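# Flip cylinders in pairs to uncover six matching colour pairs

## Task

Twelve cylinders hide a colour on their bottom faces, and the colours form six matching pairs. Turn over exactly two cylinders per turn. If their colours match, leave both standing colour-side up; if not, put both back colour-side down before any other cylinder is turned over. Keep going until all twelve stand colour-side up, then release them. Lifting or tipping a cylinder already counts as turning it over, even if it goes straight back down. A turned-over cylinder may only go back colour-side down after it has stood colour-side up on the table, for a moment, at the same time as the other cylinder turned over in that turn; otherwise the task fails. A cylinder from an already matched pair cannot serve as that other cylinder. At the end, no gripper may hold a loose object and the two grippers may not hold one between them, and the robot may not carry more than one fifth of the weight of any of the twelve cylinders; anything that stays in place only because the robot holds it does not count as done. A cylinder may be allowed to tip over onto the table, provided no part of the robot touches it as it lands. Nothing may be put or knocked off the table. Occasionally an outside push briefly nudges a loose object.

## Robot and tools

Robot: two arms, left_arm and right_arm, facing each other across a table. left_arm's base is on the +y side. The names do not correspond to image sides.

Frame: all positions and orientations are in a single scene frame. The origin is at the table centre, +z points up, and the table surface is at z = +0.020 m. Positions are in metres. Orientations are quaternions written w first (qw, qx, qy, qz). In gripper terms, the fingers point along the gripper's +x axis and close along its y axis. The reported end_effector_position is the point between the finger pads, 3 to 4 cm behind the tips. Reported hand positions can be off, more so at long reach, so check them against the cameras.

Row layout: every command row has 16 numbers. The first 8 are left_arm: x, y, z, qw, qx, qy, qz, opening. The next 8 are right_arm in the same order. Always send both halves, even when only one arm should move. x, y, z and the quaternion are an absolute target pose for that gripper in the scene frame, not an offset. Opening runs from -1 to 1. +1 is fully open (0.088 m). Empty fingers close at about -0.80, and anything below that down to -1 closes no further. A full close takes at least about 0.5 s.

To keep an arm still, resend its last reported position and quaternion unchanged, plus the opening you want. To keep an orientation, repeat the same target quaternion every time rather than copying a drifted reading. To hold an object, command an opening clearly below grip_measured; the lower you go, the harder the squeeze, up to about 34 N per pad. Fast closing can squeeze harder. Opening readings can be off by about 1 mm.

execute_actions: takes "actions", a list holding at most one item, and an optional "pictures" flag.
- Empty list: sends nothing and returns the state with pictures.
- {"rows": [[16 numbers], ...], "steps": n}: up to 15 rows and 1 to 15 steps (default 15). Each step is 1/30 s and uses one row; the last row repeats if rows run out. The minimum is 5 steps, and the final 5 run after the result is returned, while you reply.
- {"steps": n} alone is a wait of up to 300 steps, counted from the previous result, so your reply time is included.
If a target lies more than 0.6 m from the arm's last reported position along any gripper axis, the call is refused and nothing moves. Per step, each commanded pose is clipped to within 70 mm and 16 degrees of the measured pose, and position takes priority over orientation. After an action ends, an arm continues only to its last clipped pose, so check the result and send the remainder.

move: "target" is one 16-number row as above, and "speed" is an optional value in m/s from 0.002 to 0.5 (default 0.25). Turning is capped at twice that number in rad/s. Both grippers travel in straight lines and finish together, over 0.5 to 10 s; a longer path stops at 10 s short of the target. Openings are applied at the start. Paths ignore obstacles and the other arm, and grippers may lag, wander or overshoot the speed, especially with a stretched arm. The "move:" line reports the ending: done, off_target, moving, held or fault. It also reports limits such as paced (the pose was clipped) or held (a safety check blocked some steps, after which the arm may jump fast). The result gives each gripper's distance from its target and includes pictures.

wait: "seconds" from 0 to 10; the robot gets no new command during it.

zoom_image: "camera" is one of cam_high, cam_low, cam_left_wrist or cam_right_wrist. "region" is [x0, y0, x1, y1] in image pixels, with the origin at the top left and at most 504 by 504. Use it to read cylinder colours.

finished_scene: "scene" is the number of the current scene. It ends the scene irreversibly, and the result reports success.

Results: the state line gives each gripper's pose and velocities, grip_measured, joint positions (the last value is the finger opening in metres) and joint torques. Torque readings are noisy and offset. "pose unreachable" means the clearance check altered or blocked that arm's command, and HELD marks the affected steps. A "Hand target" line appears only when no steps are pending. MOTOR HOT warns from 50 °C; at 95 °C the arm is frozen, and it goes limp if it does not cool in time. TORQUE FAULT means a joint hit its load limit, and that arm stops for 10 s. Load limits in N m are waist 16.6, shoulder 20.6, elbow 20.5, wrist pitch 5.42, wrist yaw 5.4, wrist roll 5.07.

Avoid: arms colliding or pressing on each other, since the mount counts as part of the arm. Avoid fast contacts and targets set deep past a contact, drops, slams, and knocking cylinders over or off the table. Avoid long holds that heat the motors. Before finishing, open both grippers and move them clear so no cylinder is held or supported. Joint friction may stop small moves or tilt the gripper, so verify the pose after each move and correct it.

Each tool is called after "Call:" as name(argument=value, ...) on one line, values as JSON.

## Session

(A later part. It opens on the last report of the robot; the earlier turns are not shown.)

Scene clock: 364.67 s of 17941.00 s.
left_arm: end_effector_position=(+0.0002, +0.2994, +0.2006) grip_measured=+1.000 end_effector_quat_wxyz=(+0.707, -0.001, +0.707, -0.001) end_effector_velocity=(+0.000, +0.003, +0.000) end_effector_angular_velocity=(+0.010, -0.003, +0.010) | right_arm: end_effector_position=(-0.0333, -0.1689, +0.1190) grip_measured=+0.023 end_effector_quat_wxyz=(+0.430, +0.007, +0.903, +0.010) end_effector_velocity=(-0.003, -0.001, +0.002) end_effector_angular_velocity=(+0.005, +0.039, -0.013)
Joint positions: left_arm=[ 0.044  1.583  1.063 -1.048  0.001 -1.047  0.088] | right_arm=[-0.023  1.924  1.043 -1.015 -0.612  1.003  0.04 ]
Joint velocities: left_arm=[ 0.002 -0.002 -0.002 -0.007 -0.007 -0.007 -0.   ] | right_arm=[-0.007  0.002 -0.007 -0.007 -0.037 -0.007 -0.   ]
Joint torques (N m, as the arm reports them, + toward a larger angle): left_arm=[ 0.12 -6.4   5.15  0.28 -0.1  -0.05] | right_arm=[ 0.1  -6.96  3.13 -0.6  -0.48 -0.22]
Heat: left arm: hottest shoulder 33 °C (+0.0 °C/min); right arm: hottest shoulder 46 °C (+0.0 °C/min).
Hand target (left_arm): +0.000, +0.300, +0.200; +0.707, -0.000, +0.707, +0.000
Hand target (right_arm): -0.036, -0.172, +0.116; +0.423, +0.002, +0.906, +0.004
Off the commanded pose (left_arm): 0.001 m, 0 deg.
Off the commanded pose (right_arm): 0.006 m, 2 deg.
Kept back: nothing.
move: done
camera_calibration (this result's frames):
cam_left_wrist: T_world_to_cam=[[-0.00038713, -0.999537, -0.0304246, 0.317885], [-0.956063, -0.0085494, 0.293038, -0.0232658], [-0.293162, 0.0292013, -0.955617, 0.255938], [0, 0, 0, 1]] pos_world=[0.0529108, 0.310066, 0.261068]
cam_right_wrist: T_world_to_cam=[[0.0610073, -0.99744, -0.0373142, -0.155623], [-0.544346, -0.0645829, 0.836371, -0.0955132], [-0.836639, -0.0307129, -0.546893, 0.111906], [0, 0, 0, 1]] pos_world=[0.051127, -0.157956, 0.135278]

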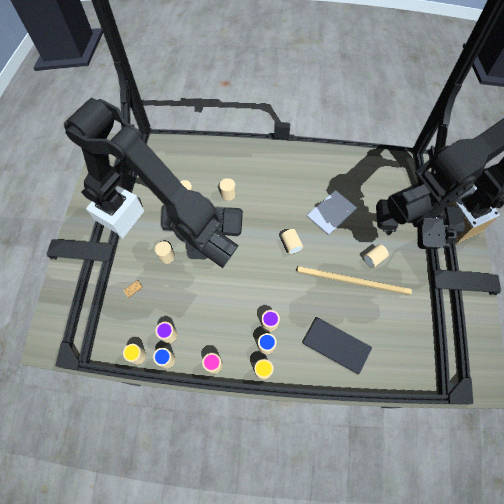

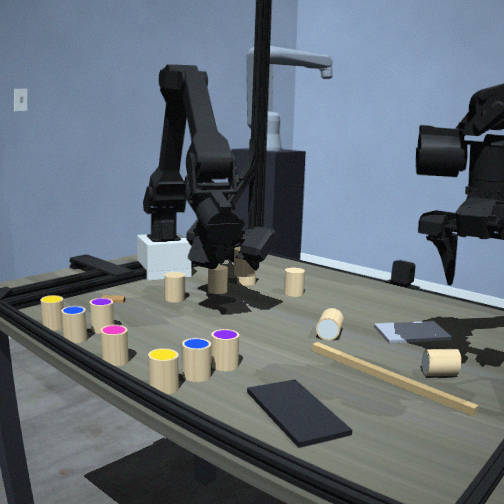

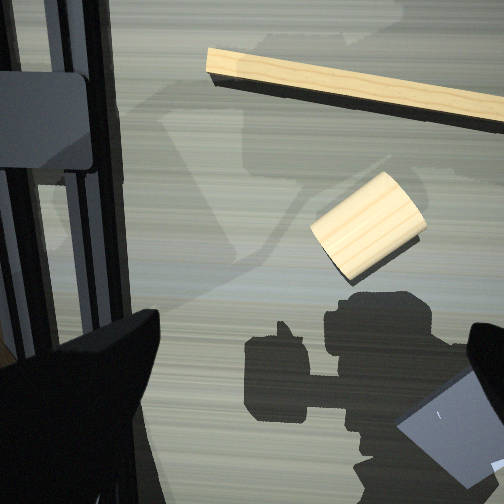

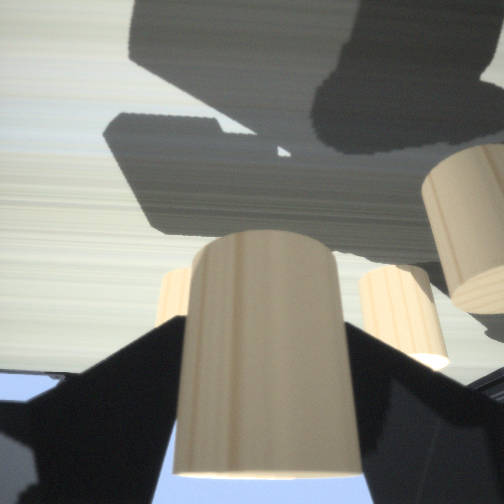

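Green stored at (-.036,-.172); pink goes to (-.08,-.03).

Call:
move(target=[0,0.3,0.2,0.707,0,0.707,0,1,-0.036,-0.172,0.057,0.423,0,0.906,0,-0.3], speed=0.1)

Call:
move(target=[0,0.3,0.2,0.707,0,0.707,0,1,-0.036,-0.172,0.057,0.423,0,0.906,0,0.5])

Call:
move(target=[0,0.3,0.2,0.707,0,0.707,0,1,-0.03,-0.172,0.15,0.5,0,0.866,0,0.5])

Call:
move(target=[0,0.3,0.2,0.707,0,0.707,0,1,0.27,-0.117,0.1,0.985,0,0.174,0,0.6], speed=0.35)

Call:
move(target=[0,0.3,0.2,0.707,0,0.707,0,1,0.29,-0.116,0.053,0.985,0,0.174,0,0.6], speed=0.08)

Call:
move(target=[0,0.3,0.2,0.707,0,0.707,0,1,0.29,-0.116,0.053,0.985,0,0.174,0,-0.3])

Call:
move(target=[0,0.3,0.2,0.707,0,0.707,0,1,0.28,-0.116,0.11,0.94,0,0.342,0,-0.3])

Call:
move(target=[0,0.3,0.2,0.707,0,0.707,0,1,0.215,-0.118,0.075,0.574,0,0.819,0,-0.3], speed=0.35)

Call:
move(target=[0,0.3,0.2,0.707,0,0.707,0,1,0.215,-0.118,0.052,0.574,0,0.819,0,-0.3], speed=0.08)

Call:
move(target=[0,0.3,0.2,0.707,0,0.707,0,1,0.215,-0.118,0.052,0.574,0,0.819,0,0.6])

Call:
move(target=[0,0.3,0.2,0.707,0,0.707,0,1,0.2,-0.118,0.08,0.819,0,0.574,0,0.6], speed=0.35)

Call:
move(target=[0,0.3,0.2,0.707,0,0.707,0,1,0.187,-0.119,0.048,0.94,0,0.342,0,0.6])

Call:
move(target=[0,0.3,0.2,0.707,0,0.707,0,1,0.187,-0.119,0.048,0.94,0,0.342,0,-0.3])

Call:
move(target=[0,0.3,0.2,0.707,0,0.707,0,1,0.15,-0.1,0.13,0.866,0,0.5,0,-0.3], speed=0.35)

Call:
move(target=[0,0.3,0.2,0.707,0,0.707,0,1,-0.08,-0.03,0.1,0.423,0,0.906,0,-0.3], speed=0.35)

Scene clock: 366.33 s of 17941.00 s.
left_arm: end_effector_position=(+0.0002, +0.2994, +0.2006) grip_measured=+1.000 end_effector_quat_wxyz=(+0.707, -0.001, +0.707, -0.001) end_effector_velocity=(+0.003, +0.001, +0.000) end_effector_angular_velocity=(+0.005, -0.023, -0.010) | right_arm: end_effector_position=(-0.0342, -0.1701, +0.0614) grip_measured=+0.023 end_effector_quat_wxyz=(+0.426, +0.004, +0.905, +0.004) end_effector_velocity=(-0.002, +0.000, +0.003) end_effector_angular_velocity=(+0.007, +0.022, -0.004)
Joint positions: left_arm=[ 0.044  1.583  1.063 -1.048  0.001 -1.047  0.088] | right_arm=[-0.023  2.088  0.987 -0.811 -0.614  1.002  0.04 ]
Joint velocities: left_arm=[-0.002 -0.002 -0.002  0.007 -0.022  0.007 -0.   ] | right_arm=[-0.002 -0.002 -0.002 -0.007 -0.022 -0.007  0.   ]
Joint torques (N m, as the arm reports them, + toward a larger angle): left_arm=[ 0.13 -6.25  4.91  0.33 -0.16  0.04] | right_arm=[ 0.25 -7.08  2.51 -0.11 -0.39 -0.07]
Heat: left arm: hottest shoulder 33 °C (+0.0 °C/min); right arm: hottest shoulder 45 °C (+0.0 °C/min).
Hand target (left_arm): +0.000, +0.300, +0.200; +0.707, -0.000, +0.707, +0.000
Hand target (right_arm): -0.036, -0.173, +0.057; +0.423, +0.000, +0.906, +0.000
Off the commanded pose (left_arm): 0.001 m, 0 deg.
Off the commanded pose (right_arm): 0.005 m, 1 deg.
Kept back: nothing.
move: done
camera_calibration (this result's frames):
cam_left_wrist: T_world_to_cam=[[-0.00038713, -0.999537, -0.0304246, 0.317885], [-0.956063, -0.0085494, 0.293038, -0.0232658], [-0.293162, 0.0292013, -0.955617, 0.255938], [0, 0, 0, 1]] pos_world=[0.0529108, 0.310066, 0.261068]
cam_right_wrist: T_world_to_cam=[[0.0606997, -0.997856, -0.0244644, -0.159857], [-0.5369, -0.053302, 0.84196, -0.0460436], [-0.841459, -0.0379718, -0.538985, 0.0777159], [0, 0, 0, 1]] pos_world=[0.0503772, -0.159018, 0.0767438]

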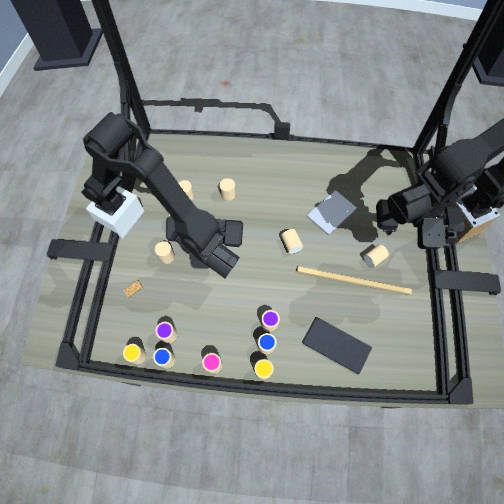

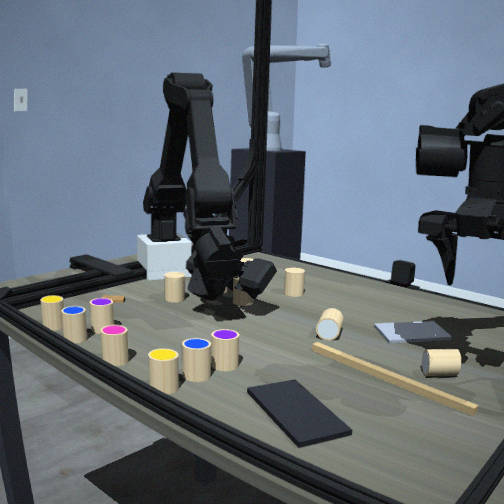

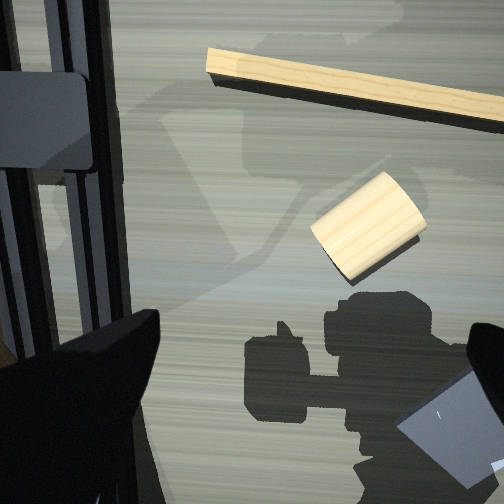

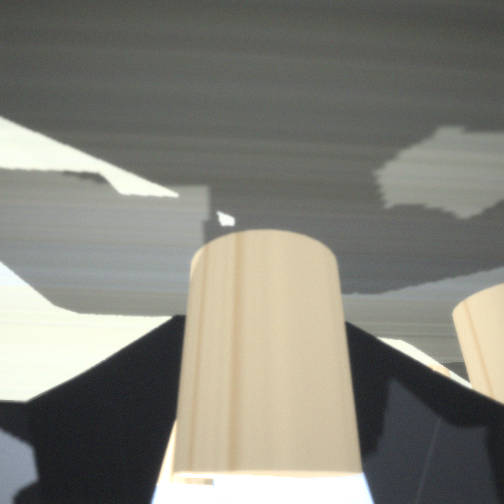

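Scene clock: 367.03 s of 17941.00 s.
left_arm: end_effector_position=(+0.0002, +0.2994, +0.2006) grip_measured=+1.000 end_effector_quat_wxyz=(+0.707, -0.001, +0.707, -0.001) end_effector_velocity=(+0.003, +0.001, +0.000) end_effector_angular_velocity=(+0.005, -0.023, +0.005) | right_arm: end_effector_position=(-0.0342, -0.1701, +0.0604) grip_measured=+0.498 end_effector_quat_wxyz=(+0.426, +0.004, +0.905, +0.004) end_effector_velocity=(-0.001, -0.001, +0.001) end_effector_angular_velocity=(+0.001, +0.009, +0.001)
Joint positions: left_arm=[ 0.044  1.583  1.063 -1.048  0.001 -1.047  0.088] | right_arm=[-0.023  2.091  0.987 -0.808 -0.614  1.002  0.063]
Joint velocities: left_arm=[-0.002 -0.002 -0.002  0.007 -0.022 -0.007 -0.   ] | right_arm=[-0.002 -0.002 -0.002 -0.007 -0.007 -0.007  0.001]
Joint torques (N m, as the arm reports them, + toward a larger angle): left_arm=[ 0.07 -6.2   5.15  0.39 -0.14  0.08] | right_arm=[ 0.26 -7.23  2.83 -0.23 -0.39 -0.07]
Heat: left arm: hottest shoulder 33 °C (+0.0 °C/min); right arm: hottest shoulder 45 °C (+0.0 °C/min).
Hand target (left_arm): +0.000, +0.300, +0.200; +0.707, -0.000, +0.707, +0.000
Hand target (right_arm): -0.036, -0.172, +0.057; +0.423, -0.000, +0.906, -0.000
Off the commanded pose (left_arm): 0.001 m, 0 deg.
Off the commanded pose (right_arm): 0.004 m, 1 deg.
Kept back: nothing.
move: done
camera_calibration (this result's frames):
cam_left_wrist: T_world_to_cam=[[-0.00038713, -0.999537, -0.0304246, 0.317885], [-0.956063, -0.0085494, 0.293038, -0.0232658], [-0.293162, 0.0292013, -0.955617, 0.255938], [0, 0, 0, 1]] pos_world=[0.0529108, 0.310066, 0.261068]
cam_right_wrist: T_world_to_cam=[[0.0606956, -0.997865, -0.0241334, -0.15985], [-0.536758, -0.053014, 0.842069, -0.0451469], [-0.84155, -0.0381561, -0.53883, 0.0771641], [0, 0, 0, 1]] pos_world=[0.0504067, -0.158958, 0.0757374]

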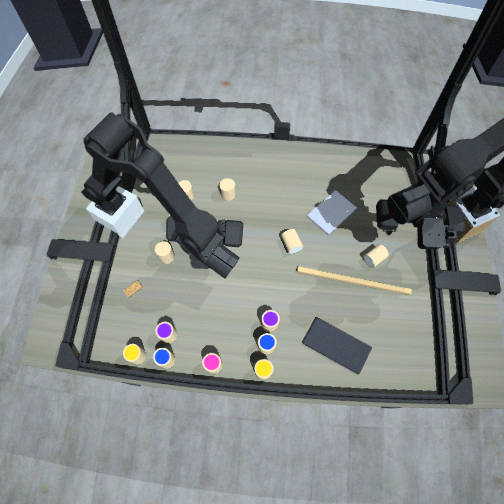

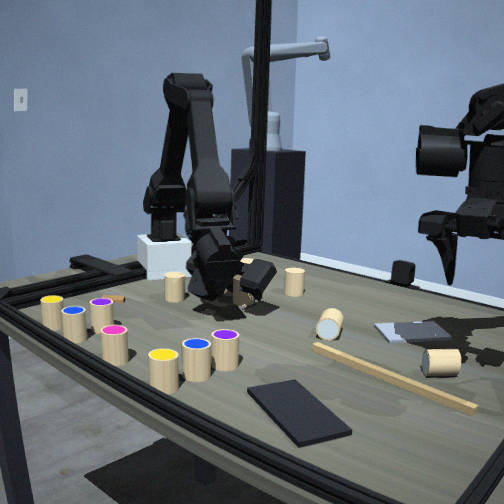

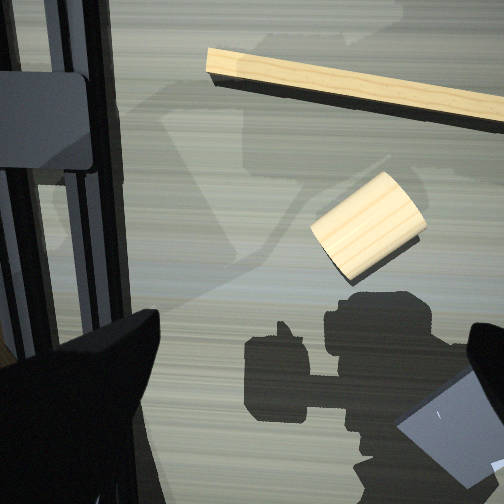

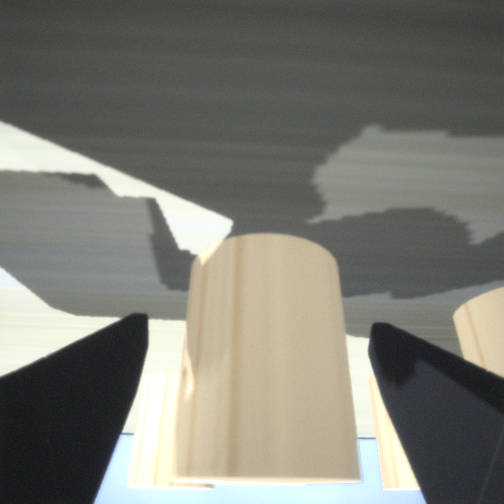

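Scene clock: 367.97 s of 17941.00 s.
left_arm: end_effector_position=(+0.0002, +0.2994, +0.2006) grip_measured=+1.000 end_effector_quat_wxyz=(+0.707, -0.001, +0.707, -0.001) end_effector_velocity=(-0.000, +0.004, -0.001) end_effector_angular_velocity=(+0.014, -0.000, +0.010) | right_arm: end_effector_position=(-0.0301, -0.1733, +0.1454) grip_measured=+0.500 end_effector_quat_wxyz=(+0.496, -0.003, +0.868, -0.004) end_effector_velocity=(+0.001, +0.004, +0.008) end_effector_angular_velocity=(+0.024, -0.004, -0.011)
Joint positions: left_arm=[ 0.044  1.583  1.063 -1.048  0.001 -1.047  0.088] | right_arm=[ 0.025  1.798  1.065 -1.079 -0.479  1.102  0.063]
Joint velocities: left_arm=[ 0.002 -0.002 -0.007 -0.007 -0.007 -0.007 -0.   ] | right_arm=[-0.002 -0.022  0.012 -0.007 -0.007  0.007  0.   ]
Joint torques (N m, as the arm reports them, + toward a larger angle): left_arm=[ 0.18 -6.38  5.27  0.31 -0.15  0.04] | right_arm=[ 0.28 -9.1   5.86 -0.48 -0.22  0.19]
Heat: left arm: hottest shoulder 33 °C (+0.0 °C/min); right arm: hottest shoulder 45 °C (+0.0 °C/min).
Hand target (left_arm): +0.000, +0.300, +0.200; +0.707, -0.000, +0.707, +0.000
Hand target (right_arm): -0.029, -0.171, +0.149; +0.500, -0.000, +0.866, -0.000
Off the commanded pose (left_arm): 0.001 m, 0 deg.
Off the commanded pose (right_arm): 0.005 m, 1 deg.
Kept back: nothing.
move: done
camera_calibration (this result's frames):
cam_left_wrist: T_world_to_cam=[[-0.00038713, -0.999537, -0.0304246, 0.317885], [-0.956063, -0.0085494, 0.293038, -0.0232658], [-0.293162, 0.0292013, -0.955617, 0.255938], [0, 0, 0, 1]] pos_world=[0.0529108, 0.310066, 0.261068]
cam_right_wrist: T_world_to_cam=[[0.0670512, -0.997729, 0.00636785, -0.16552], [-0.663332, -0.0398092, 0.747266, -0.102427], [-0.745315, -0.0543291, -0.664495, 0.144686], [0, 0, 0, 1]] pos_world=[0.0509915, -0.161361, 0.173737]

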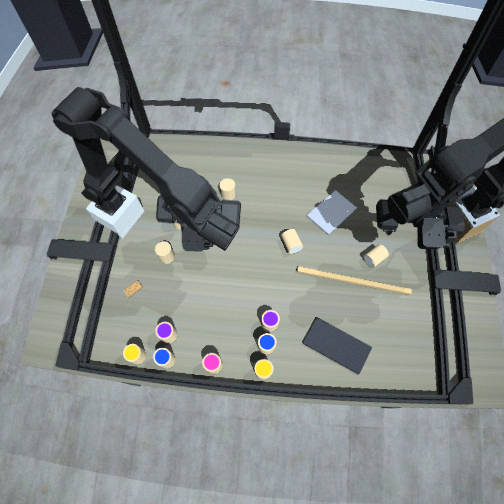

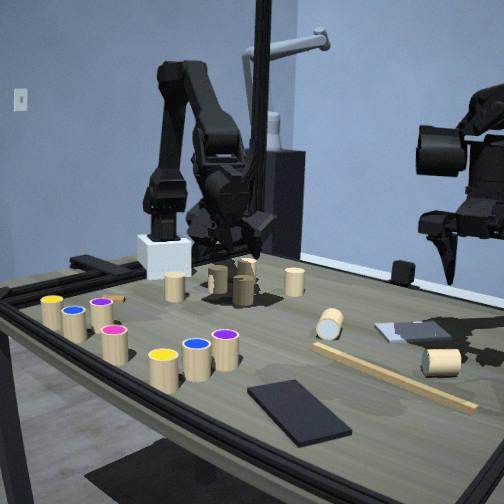

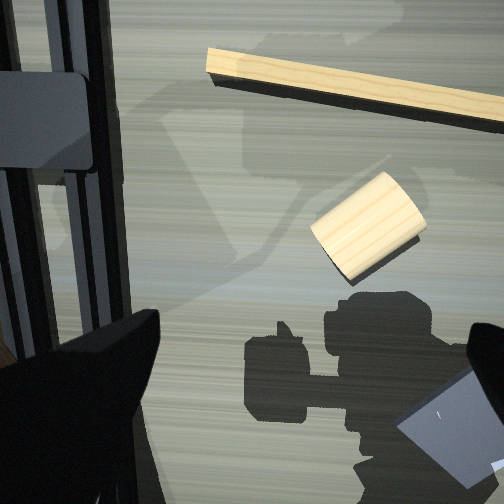

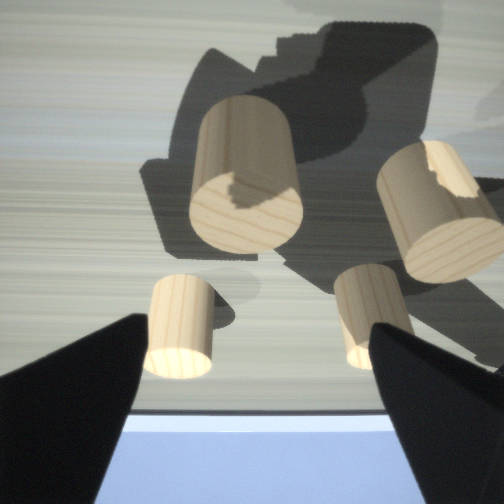

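Scene clock: 371.13 s of 17941.00 s.
left_arm: end_effector_position=(+0.0002, +0.2994, +0.2006) grip_measured=+1.000 end_effector_quat_wxyz=(+0.707, -0.001, +0.707, -0.001) end_effector_velocity=(-0.003, +0.002, -0.002) end_effector_angular_velocity=(+0.011, +0.015, +0.005) | right_arm: end_effector_position=(+0.2700, -0.1126, +0.1071) grip_measured=+0.600 end_effector_quat_wxyz=(+0.985, +0.007, +0.171, -0.001) end_effector_velocity=(+0.000, +0.002, -0.002) end_effector_angular_velocity=(-0.009, -0.001, +0.028)
Joint positions: left_arm=[ 0.044  1.583  1.063 -1.048  0.001 -1.047  0.088] | right_arm=[-0.113  2.246  1.002  0.642  0.932  0.518  0.068]
Joint velocities: left_arm=[-0.002  0.002 -0.007 -0.007  0.007 -0.007 -0.   ] | right_arm=[-0.002  0.007 -0.007  0.037 -0.022 -0.037 -0.   ]
Joint torques (N m, as the arm reports them, + toward a larger angle): left_arm=[-0.18 -6.25  5.14  0.33 -0.08  0.02] | right_arm=[-0.34 -9.14  3.3   1.22  0.35 -0.2 ]
Heat: left arm: hottest shoulder 33 °C (+0.0 °C/min); right arm: hottest shoulder 45 °C (+0.0 °C/min).
Hand target (left_arm): +0.000, +0.300, +0.200; +0.707, -0.000, +0.707, +0.000
Hand target (right_arm): +0.269, -0.117, +0.099; +0.984, -0.005, +0.175, -0.004
Off the commanded pose (left_arm): 0.001 m, 0 deg.
Off the commanded pose (right_arm): 0.008 m, 1 deg.
Kept back: nothing.
move: done
camera_calibration (this result's frames):
cam_left_wrist: T_world_to_cam=[[-0.00038713, -0.999537, -0.0304246, 0.317885], [-0.956063, -0.0085494, 0.293038, -0.0232658], [-0.293162, 0.0292013, -0.955617, 0.255938], [0, 0, 0, 1]] pos_world=[0.0529108, 0.310066, 0.261068]
cam_right_wrist: T_world_to_cam=[[-0.0126609, -0.998536, 0.0525802, -0.108307], [-0.610183, -0.0339432, -0.791533, 0.278829], [0.79216, -0.042105, -0.60886, -0.0735535], [0, 0, 0, 1]] pos_world=[0.227031, -0.101782, 0.181613]

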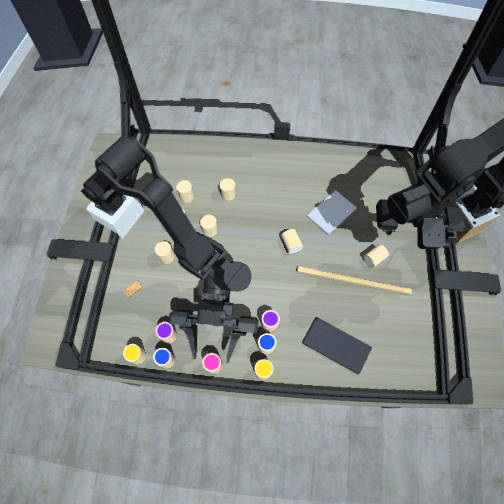

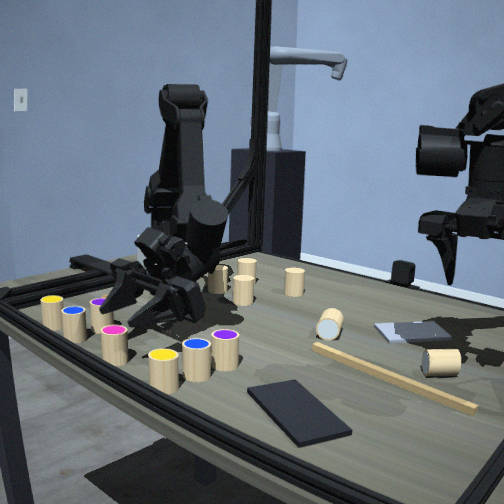

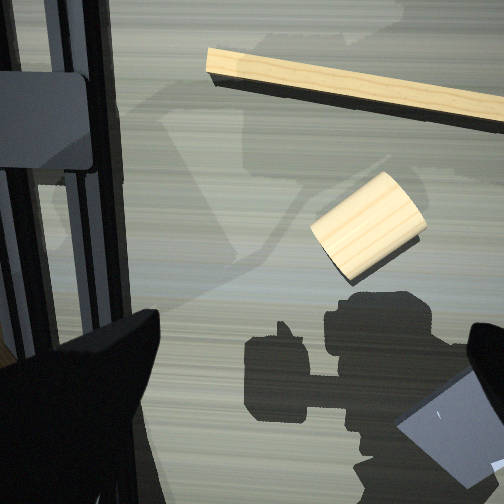

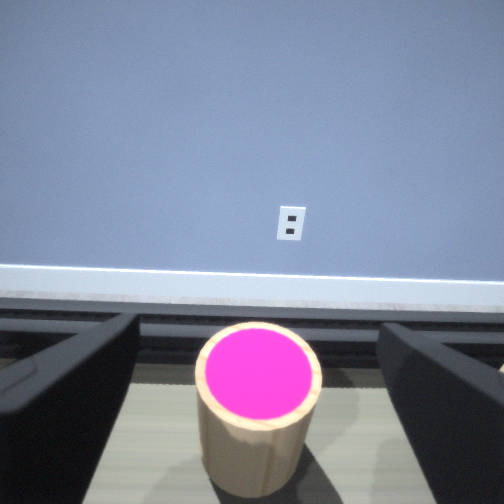

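Scene clock: 372.33 s of 17941.00 s.
left_arm: end_effector_position=(+0.0002, +0.2994, +0.2006) grip_measured=+1.000 end_effector_quat_wxyz=(+0.707, -0.001, +0.707, -0.001) end_effector_velocity=(-0.001, +0.006, -0.000) end_effector_angular_velocity=(+0.023, +0.005, +0.024) | right_arm: end_effector_position=(+0.2886, -0.1158, +0.0583) grip_measured=+0.600 end_effector_quat_wxyz=(+0.985, +0.005, +0.172, +0.000) end_effector_velocity=(+0.002, -0.002, -0.001) end_effector_angular_velocity=(-0.003, +0.002, +0.001)
Joint positions: left_arm=[ 0.044  1.583  1.063 -1.048  0.001 -1.047  0.088] | right_arm=[-0.159  2.433  1.055  0.808  0.892  0.472  0.068]
Joint velocities: left_arm=[ 0.002 -0.002 -0.002 -0.022 -0.007 -0.022 -0.   ] | right_arm=[-0.007  0.002 -0.002  0.007 -0.007 -0.007 -0.   ]
Joint torques (N m, as the arm reports them, + toward a larger angle): left_arm=[-0.07 -6.43  4.97  0.26 -0.1   0.01] | right_arm=[-0.33 -9.54  4.62  1.24  0.17 -0.19]
Heat: left arm: hottest shoulder 33 °C (+0.0 °C/min); right arm: hottest shoulder 44 °C (-1.0 °C/min).
Hand target (left_arm): +0.000, +0.300, +0.200; +0.707, -0.000, +0.707, +0.000
Hand target (right_arm): +0.290, -0.116, +0.053; +0.985, -0.000, +0.174, -0.000
Off the commanded pose (left_arm): 0.001 m, 0 deg.
Off the commanded pose (right_arm): 0.005 m, 1 deg.
Kept back: nothing.
move: done
camera_calibration (this result's frames):
cam_left_wrist: T_world_to_cam=[[-0.00038713, -0.999537, -0.0304246, 0.317885], [-0.956063, -0.0085494, 0.293038, -0.0232658], [-0.293162, 0.0292013, -0.955617, 0.255938], [0, 0, 0, 1]] pos_world=[0.0529108, 0.310066, 0.261068]
cam_right_wrist: T_world_to_cam=[[-0.00970417, -0.998387, 0.0559399, -0.109746], [-0.611039, -0.0383623, -0.790671, 0.251105], [0.791541, -0.0418542, -0.609681, -0.117852], [0, 0, 0, 1]] pos_world=[0.245655, -0.104869, 0.132828]

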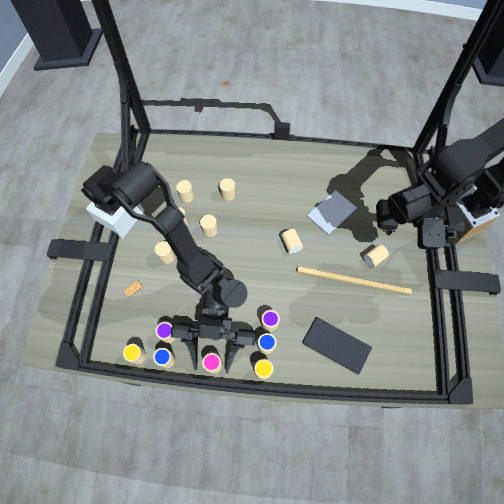

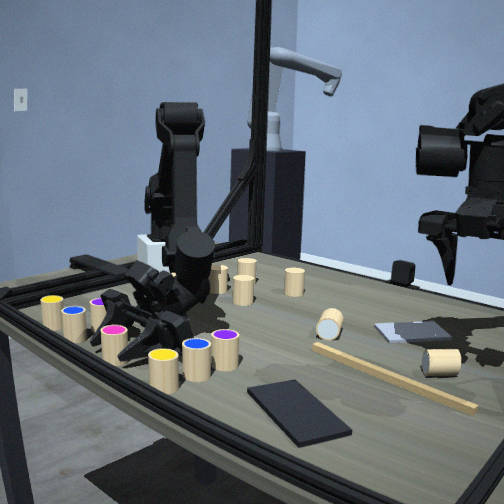

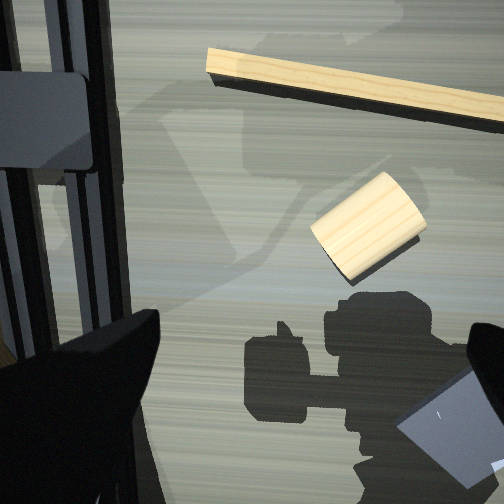

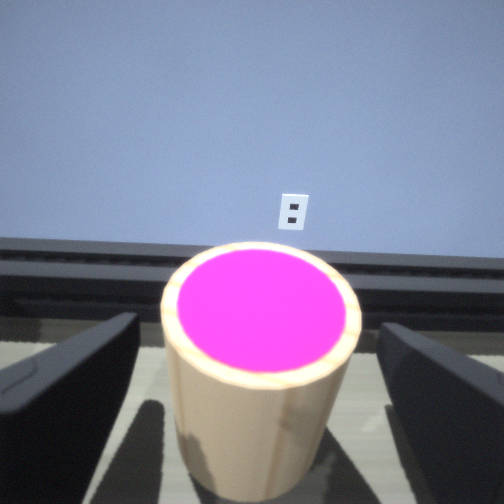

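Scene clock: 373.03 s of 17941.00 s.
left_arm: end_effector_position=(+0.0002, +0.2994, +0.2006) grip_measured=+1.000 end_effector_quat_wxyz=(+0.707, -0.001, +0.707, -0.001) end_effector_velocity=(-0.001, +0.002, +0.000) end_effector_angular_velocity=(+0.010, -0.003, +0.005) | right_arm: end_effector_position=(+0.2891, -0.1156, +0.0585) grip_measured=+0.021 end_effector_quat_wxyz=(+0.985, +0.005, +0.171, -0.000) end_effector_velocity=(+0.000, -0.000, +0.001) end_effector_angular_velocity=(+0.007, +0.005, +0.001)
Joint positions: left_arm=[ 0.044  1.583  1.063 -1.048  0.001 -1.047  0.088] | right_arm=[-0.159  2.434  1.057  0.809  0.892  0.472  0.04 ]
Joint velocities: left_arm=[-0.002 -0.002 -0.002 -0.007 -0.007 -0.007 -0.   ] | right_arm=[-0.002 -0.007 -0.002 -0.007 -0.007  0.007 -0.   ]
Joint torques (N m, as the arm reports them, + toward a larger angle): left_arm=[-0.05 -6.27  5.33  0.33 -0.12 -0.01] | right_arm=[-0.33 -9.5   4.67  1.23  0.13 -0.2 ]
Heat: left arm: hottest shoulder 33 °C (+0.0 °C/min); right arm: hottest shoulder 44 °C (-1.0 °C/min).
Hand target (left_arm): +0.000, +0.300, +0.200; +0.707, -0.000, +0.707, +0.000
Hand target (right_arm): +0.290, -0.116, +0.053; +0.985, +0.000, +0.174, -0.000
Off the commanded pose (left_arm): 0.001 m, 0 deg.
Off the commanded pose (right_arm): 0.006 m, 1 deg.
Kept back: nothing.
move: done
camera_calibration (this result's frames):
cam_left_wrist: T_world_to_cam=[[-0.00038713, -0.999537, -0.0304246, 0.317885], [-0.956063, -0.0085494, 0.293038, -0.0232658], [-0.293162, 0.0292013, -0.955617, 0.255938], [0, 0, 0, 1]] pos_world=[0.0529108, 0.310066, 0.261068]
cam_right_wrist: T_world_to_cam=[[-0.0105594, -0.998432, 0.0549781, -0.109221], [-0.609782, -0.0371454, -0.791698, 0.2514], [0.792499, -0.0418845, -0.608434, -0.11843], [0, 0, 0, 1]] pos_world=[0.246001, -0.104672, 0.132981]

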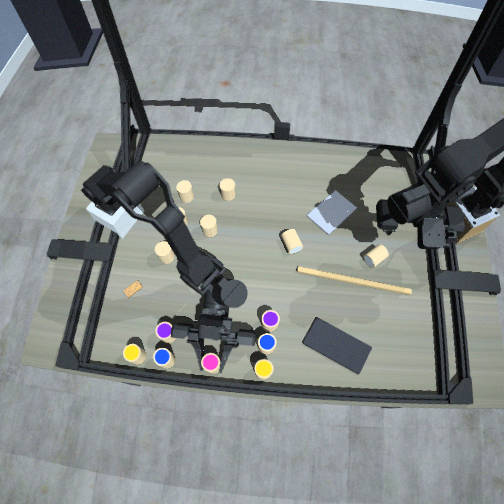

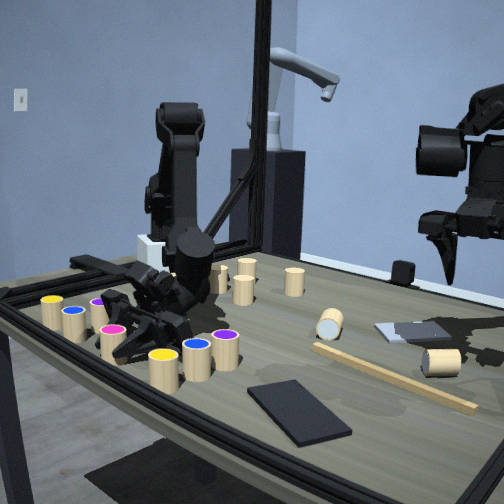

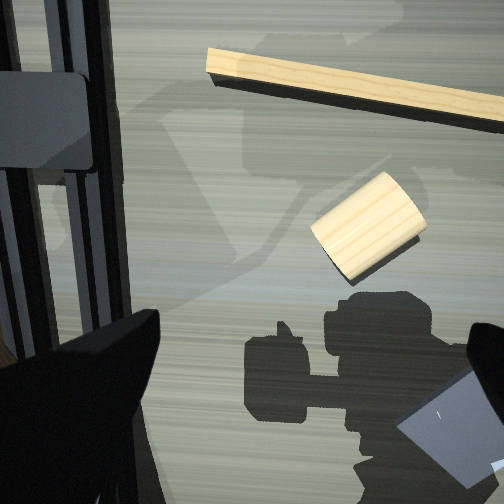

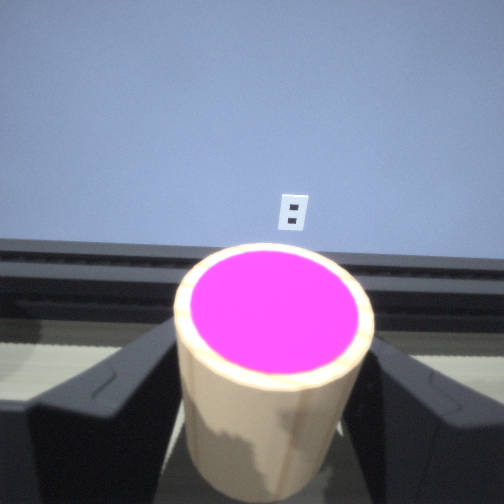

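Scene clock: 374.30 s of 17941.00 s.
left_arm: end_effector_position=(+0.0002, +0.2994, +0.2006) grip_measured=+1.000 end_effector_quat_wxyz=(+0.707, -0.001, +0.707, -0.001) end_effector_velocity=(-0.006, +0.007, -0.001) end_effector_angular_velocity=(+0.032, +0.027, +0.020) | right_arm: end_effector_position=(+0.2772, -0.1180, +0.1016) grip_measured=+0.021 end_effector_quat_wxyz=(+0.938, -0.011, +0.346, +0.001) end_effector_velocity=(-0.002, -0.003, -0.005) end_effector_angular_velocity=(-0.028, +0.039, +0.010)
Joint positions: left_arm=[ 0.044  1.583  1.063 -1.048  0.001 -1.047  0.088] | right_arm=[-0.193  2.154  1.184 -0.002  0.666  0.71   0.04 ]
Joint velocities: left_arm=[-0.002  0.002 -0.002 -0.037  0.007 -0.022 -0.   ] | right_arm=[-0.007  0.002  0.012 -0.051 -0.022 -0.007 -0.   ]
Joint torques (N m, as the arm reports them, + toward a larger angle): left_arm=[ 0.12 -6.35  5.43  0.35 -0.11  0.07] | right_arm=[ -0.25 -13.07   6.63   0.66   0.26   0.19]
Heat: left arm: hottest shoulder 33 °C (+0.0 °C/min); right arm: hottest shoulder 45 °C (+0.0 °C/min).
Hand target (left_arm): +0.000, +0.300, +0.200; +0.707, -0.000, +0.707, +0.000
Hand target (right_arm): +0.280, -0.116, +0.110; +0.940, +0.000, +0.342, +0.002
Off the commanded pose (left_arm): 0.001 m, 0 deg.
Off the commanded pose (right_arm): 0.009 m, 1 deg.
Kept back: nothing.
move: off_target (right_arm)
camera_calibration (this result's frames):
cam_left_wrist: T_world_to_cam=[[-0.00038713, -0.999537, -0.0304246, 0.317885], [-0.956063, -0.0085494, 0.293038, -0.0232658], [-0.293162, 0.0292013, -0.955617, 0.255938], [0, 0, 0, 1]] pos_world=[0.0529108, 0.310066, 0.261068]
cam_right_wrist: T_world_to_cam=[[0.0241024, -0.996265, 0.0829195, -0.126319], [-0.850166, -0.0640643, -0.522602, 0.314286], [0.525962, -0.0578994, -0.848535, 0.0134817], [0, 0, 0, 1]] pos_world=[0.263149, -0.104932, 0.18616]

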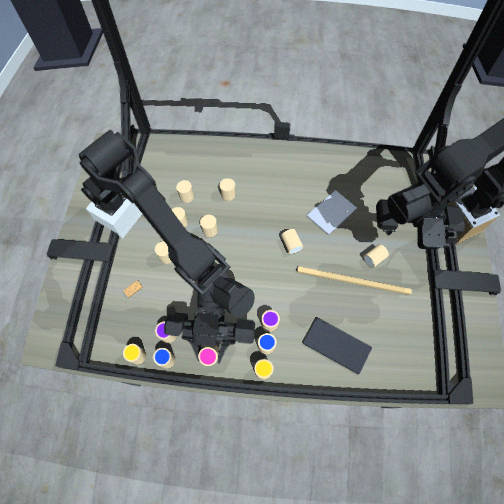

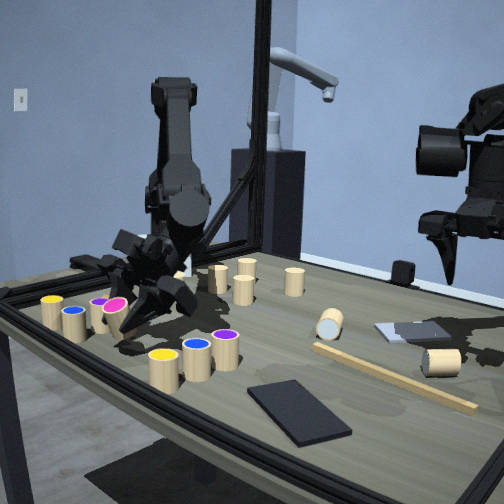

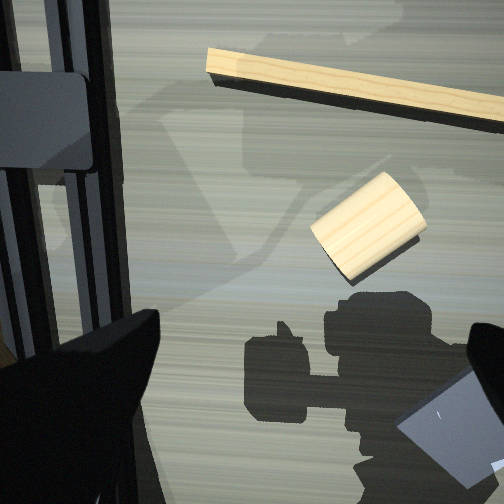

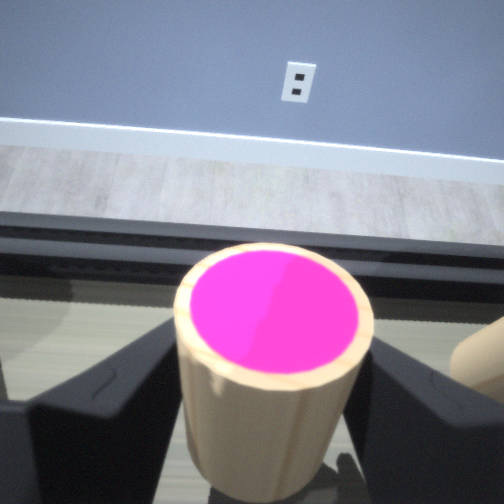

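Scene clock: 376.60 s of 17941.00 s.
left_arm: end_effector_position=(+0.0002, +0.2994, +0.2006) grip_measured=+1.000 end_effector_quat_wxyz=(+0.707, -0.001, +0.707, -0.001) end_effector_velocity=(-0.004, +0.004, -0.000) end_effector_angular_velocity=(+0.015, +0.017, +0.005) | right_arm: end_effector_position=(+0.2146, -0.1171, +0.0797) grip_measured=+0.022 end_effector_quat_wxyz=(+0.578, +0.003, +0.816, +0.006) end_effector_velocity=(-0.004, +0.002, +0.005) end_effector_angular_velocity=(+0.006, +0.027, +0.004)
Joint positions: left_arm=[ 0.044  1.583  1.063 -1.048  0.001 -1.047  0.088] | right_arm=[-0.376  2.505  1.974 -1.281 -0.238  0.725  0.04 ]
Joint velocities: left_arm=[-0.002 -0.002 -0.002 -0.022  0.007 -0.007 -0.   ] | right_arm=[ 0.002  0.007  0.027 -0.037 -0.022 -0.007 -0.   ]
Joint torques (N m, as the arm reports them, + toward a larger angle): left_arm=[ 0.2  -6.17  5.2   0.3  -0.09 -0.03] | right_arm=[ -0.32 -11.4    6.4   -0.5   -0.25  -0.2 ]
Heat: left arm: hottest shoulder 33 °C (+0.0 °C/min); right arm: hottest shoulder 45 °C (+0.0 °C/min).
Hand target (left_arm): +0.000, +0.300, +0.200; +0.707, -0.000, +0.707, +0.000
Hand target (right_arm): +0.215, -0.118, +0.075; +0.574, +0.001, +0.819, +0.005
Off the commanded pose (left_arm): 0.001 m, 0 deg.
Off the commanded pose (right_arm): 0.005 m, 1 deg.
Kept back: nothing.
move: done
camera_calibration (this result's frames):
cam_left_wrist: T_world_to_cam=[[-0.00038713, -0.999537, -0.0304246, 0.317885], [-0.956063, -0.0085494, 0.293038, -0.0232658], [-0.293162, 0.0292013, -0.955617, 0.255938], [0, 0, 0, 1]] pos_world=[0.0529108, 0.310066, 0.261068]
cam_right_wrist: T_world_to_cam=[[0.0672116, -0.997731, -0.00404833, -0.124602], [-0.795222, -0.0560194, 0.603725, 0.149098], [-0.602582, -0.0373581, -0.797182, 0.26837], [0, 0, 0, 1]] pos_world=[0.288656, -0.105941, 0.123422]

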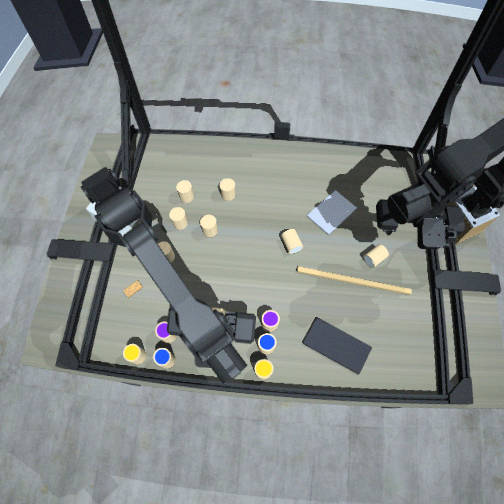

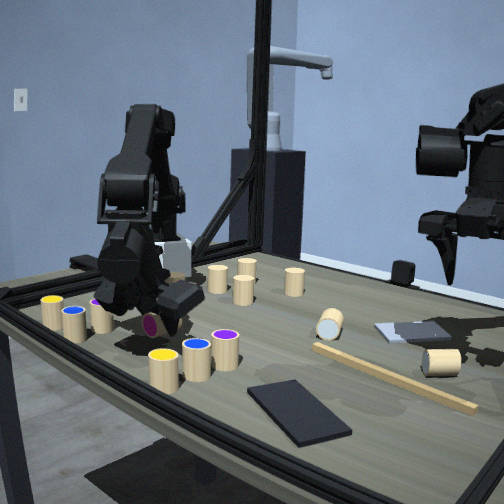

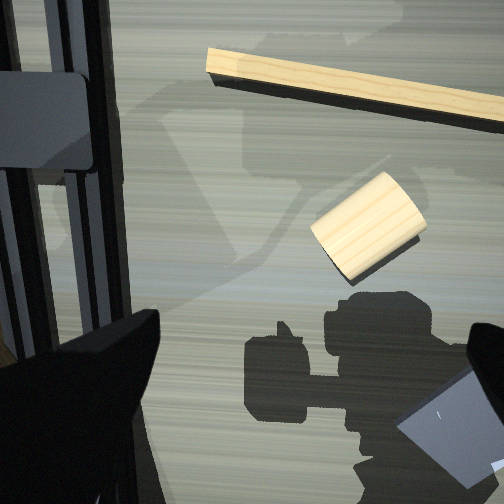

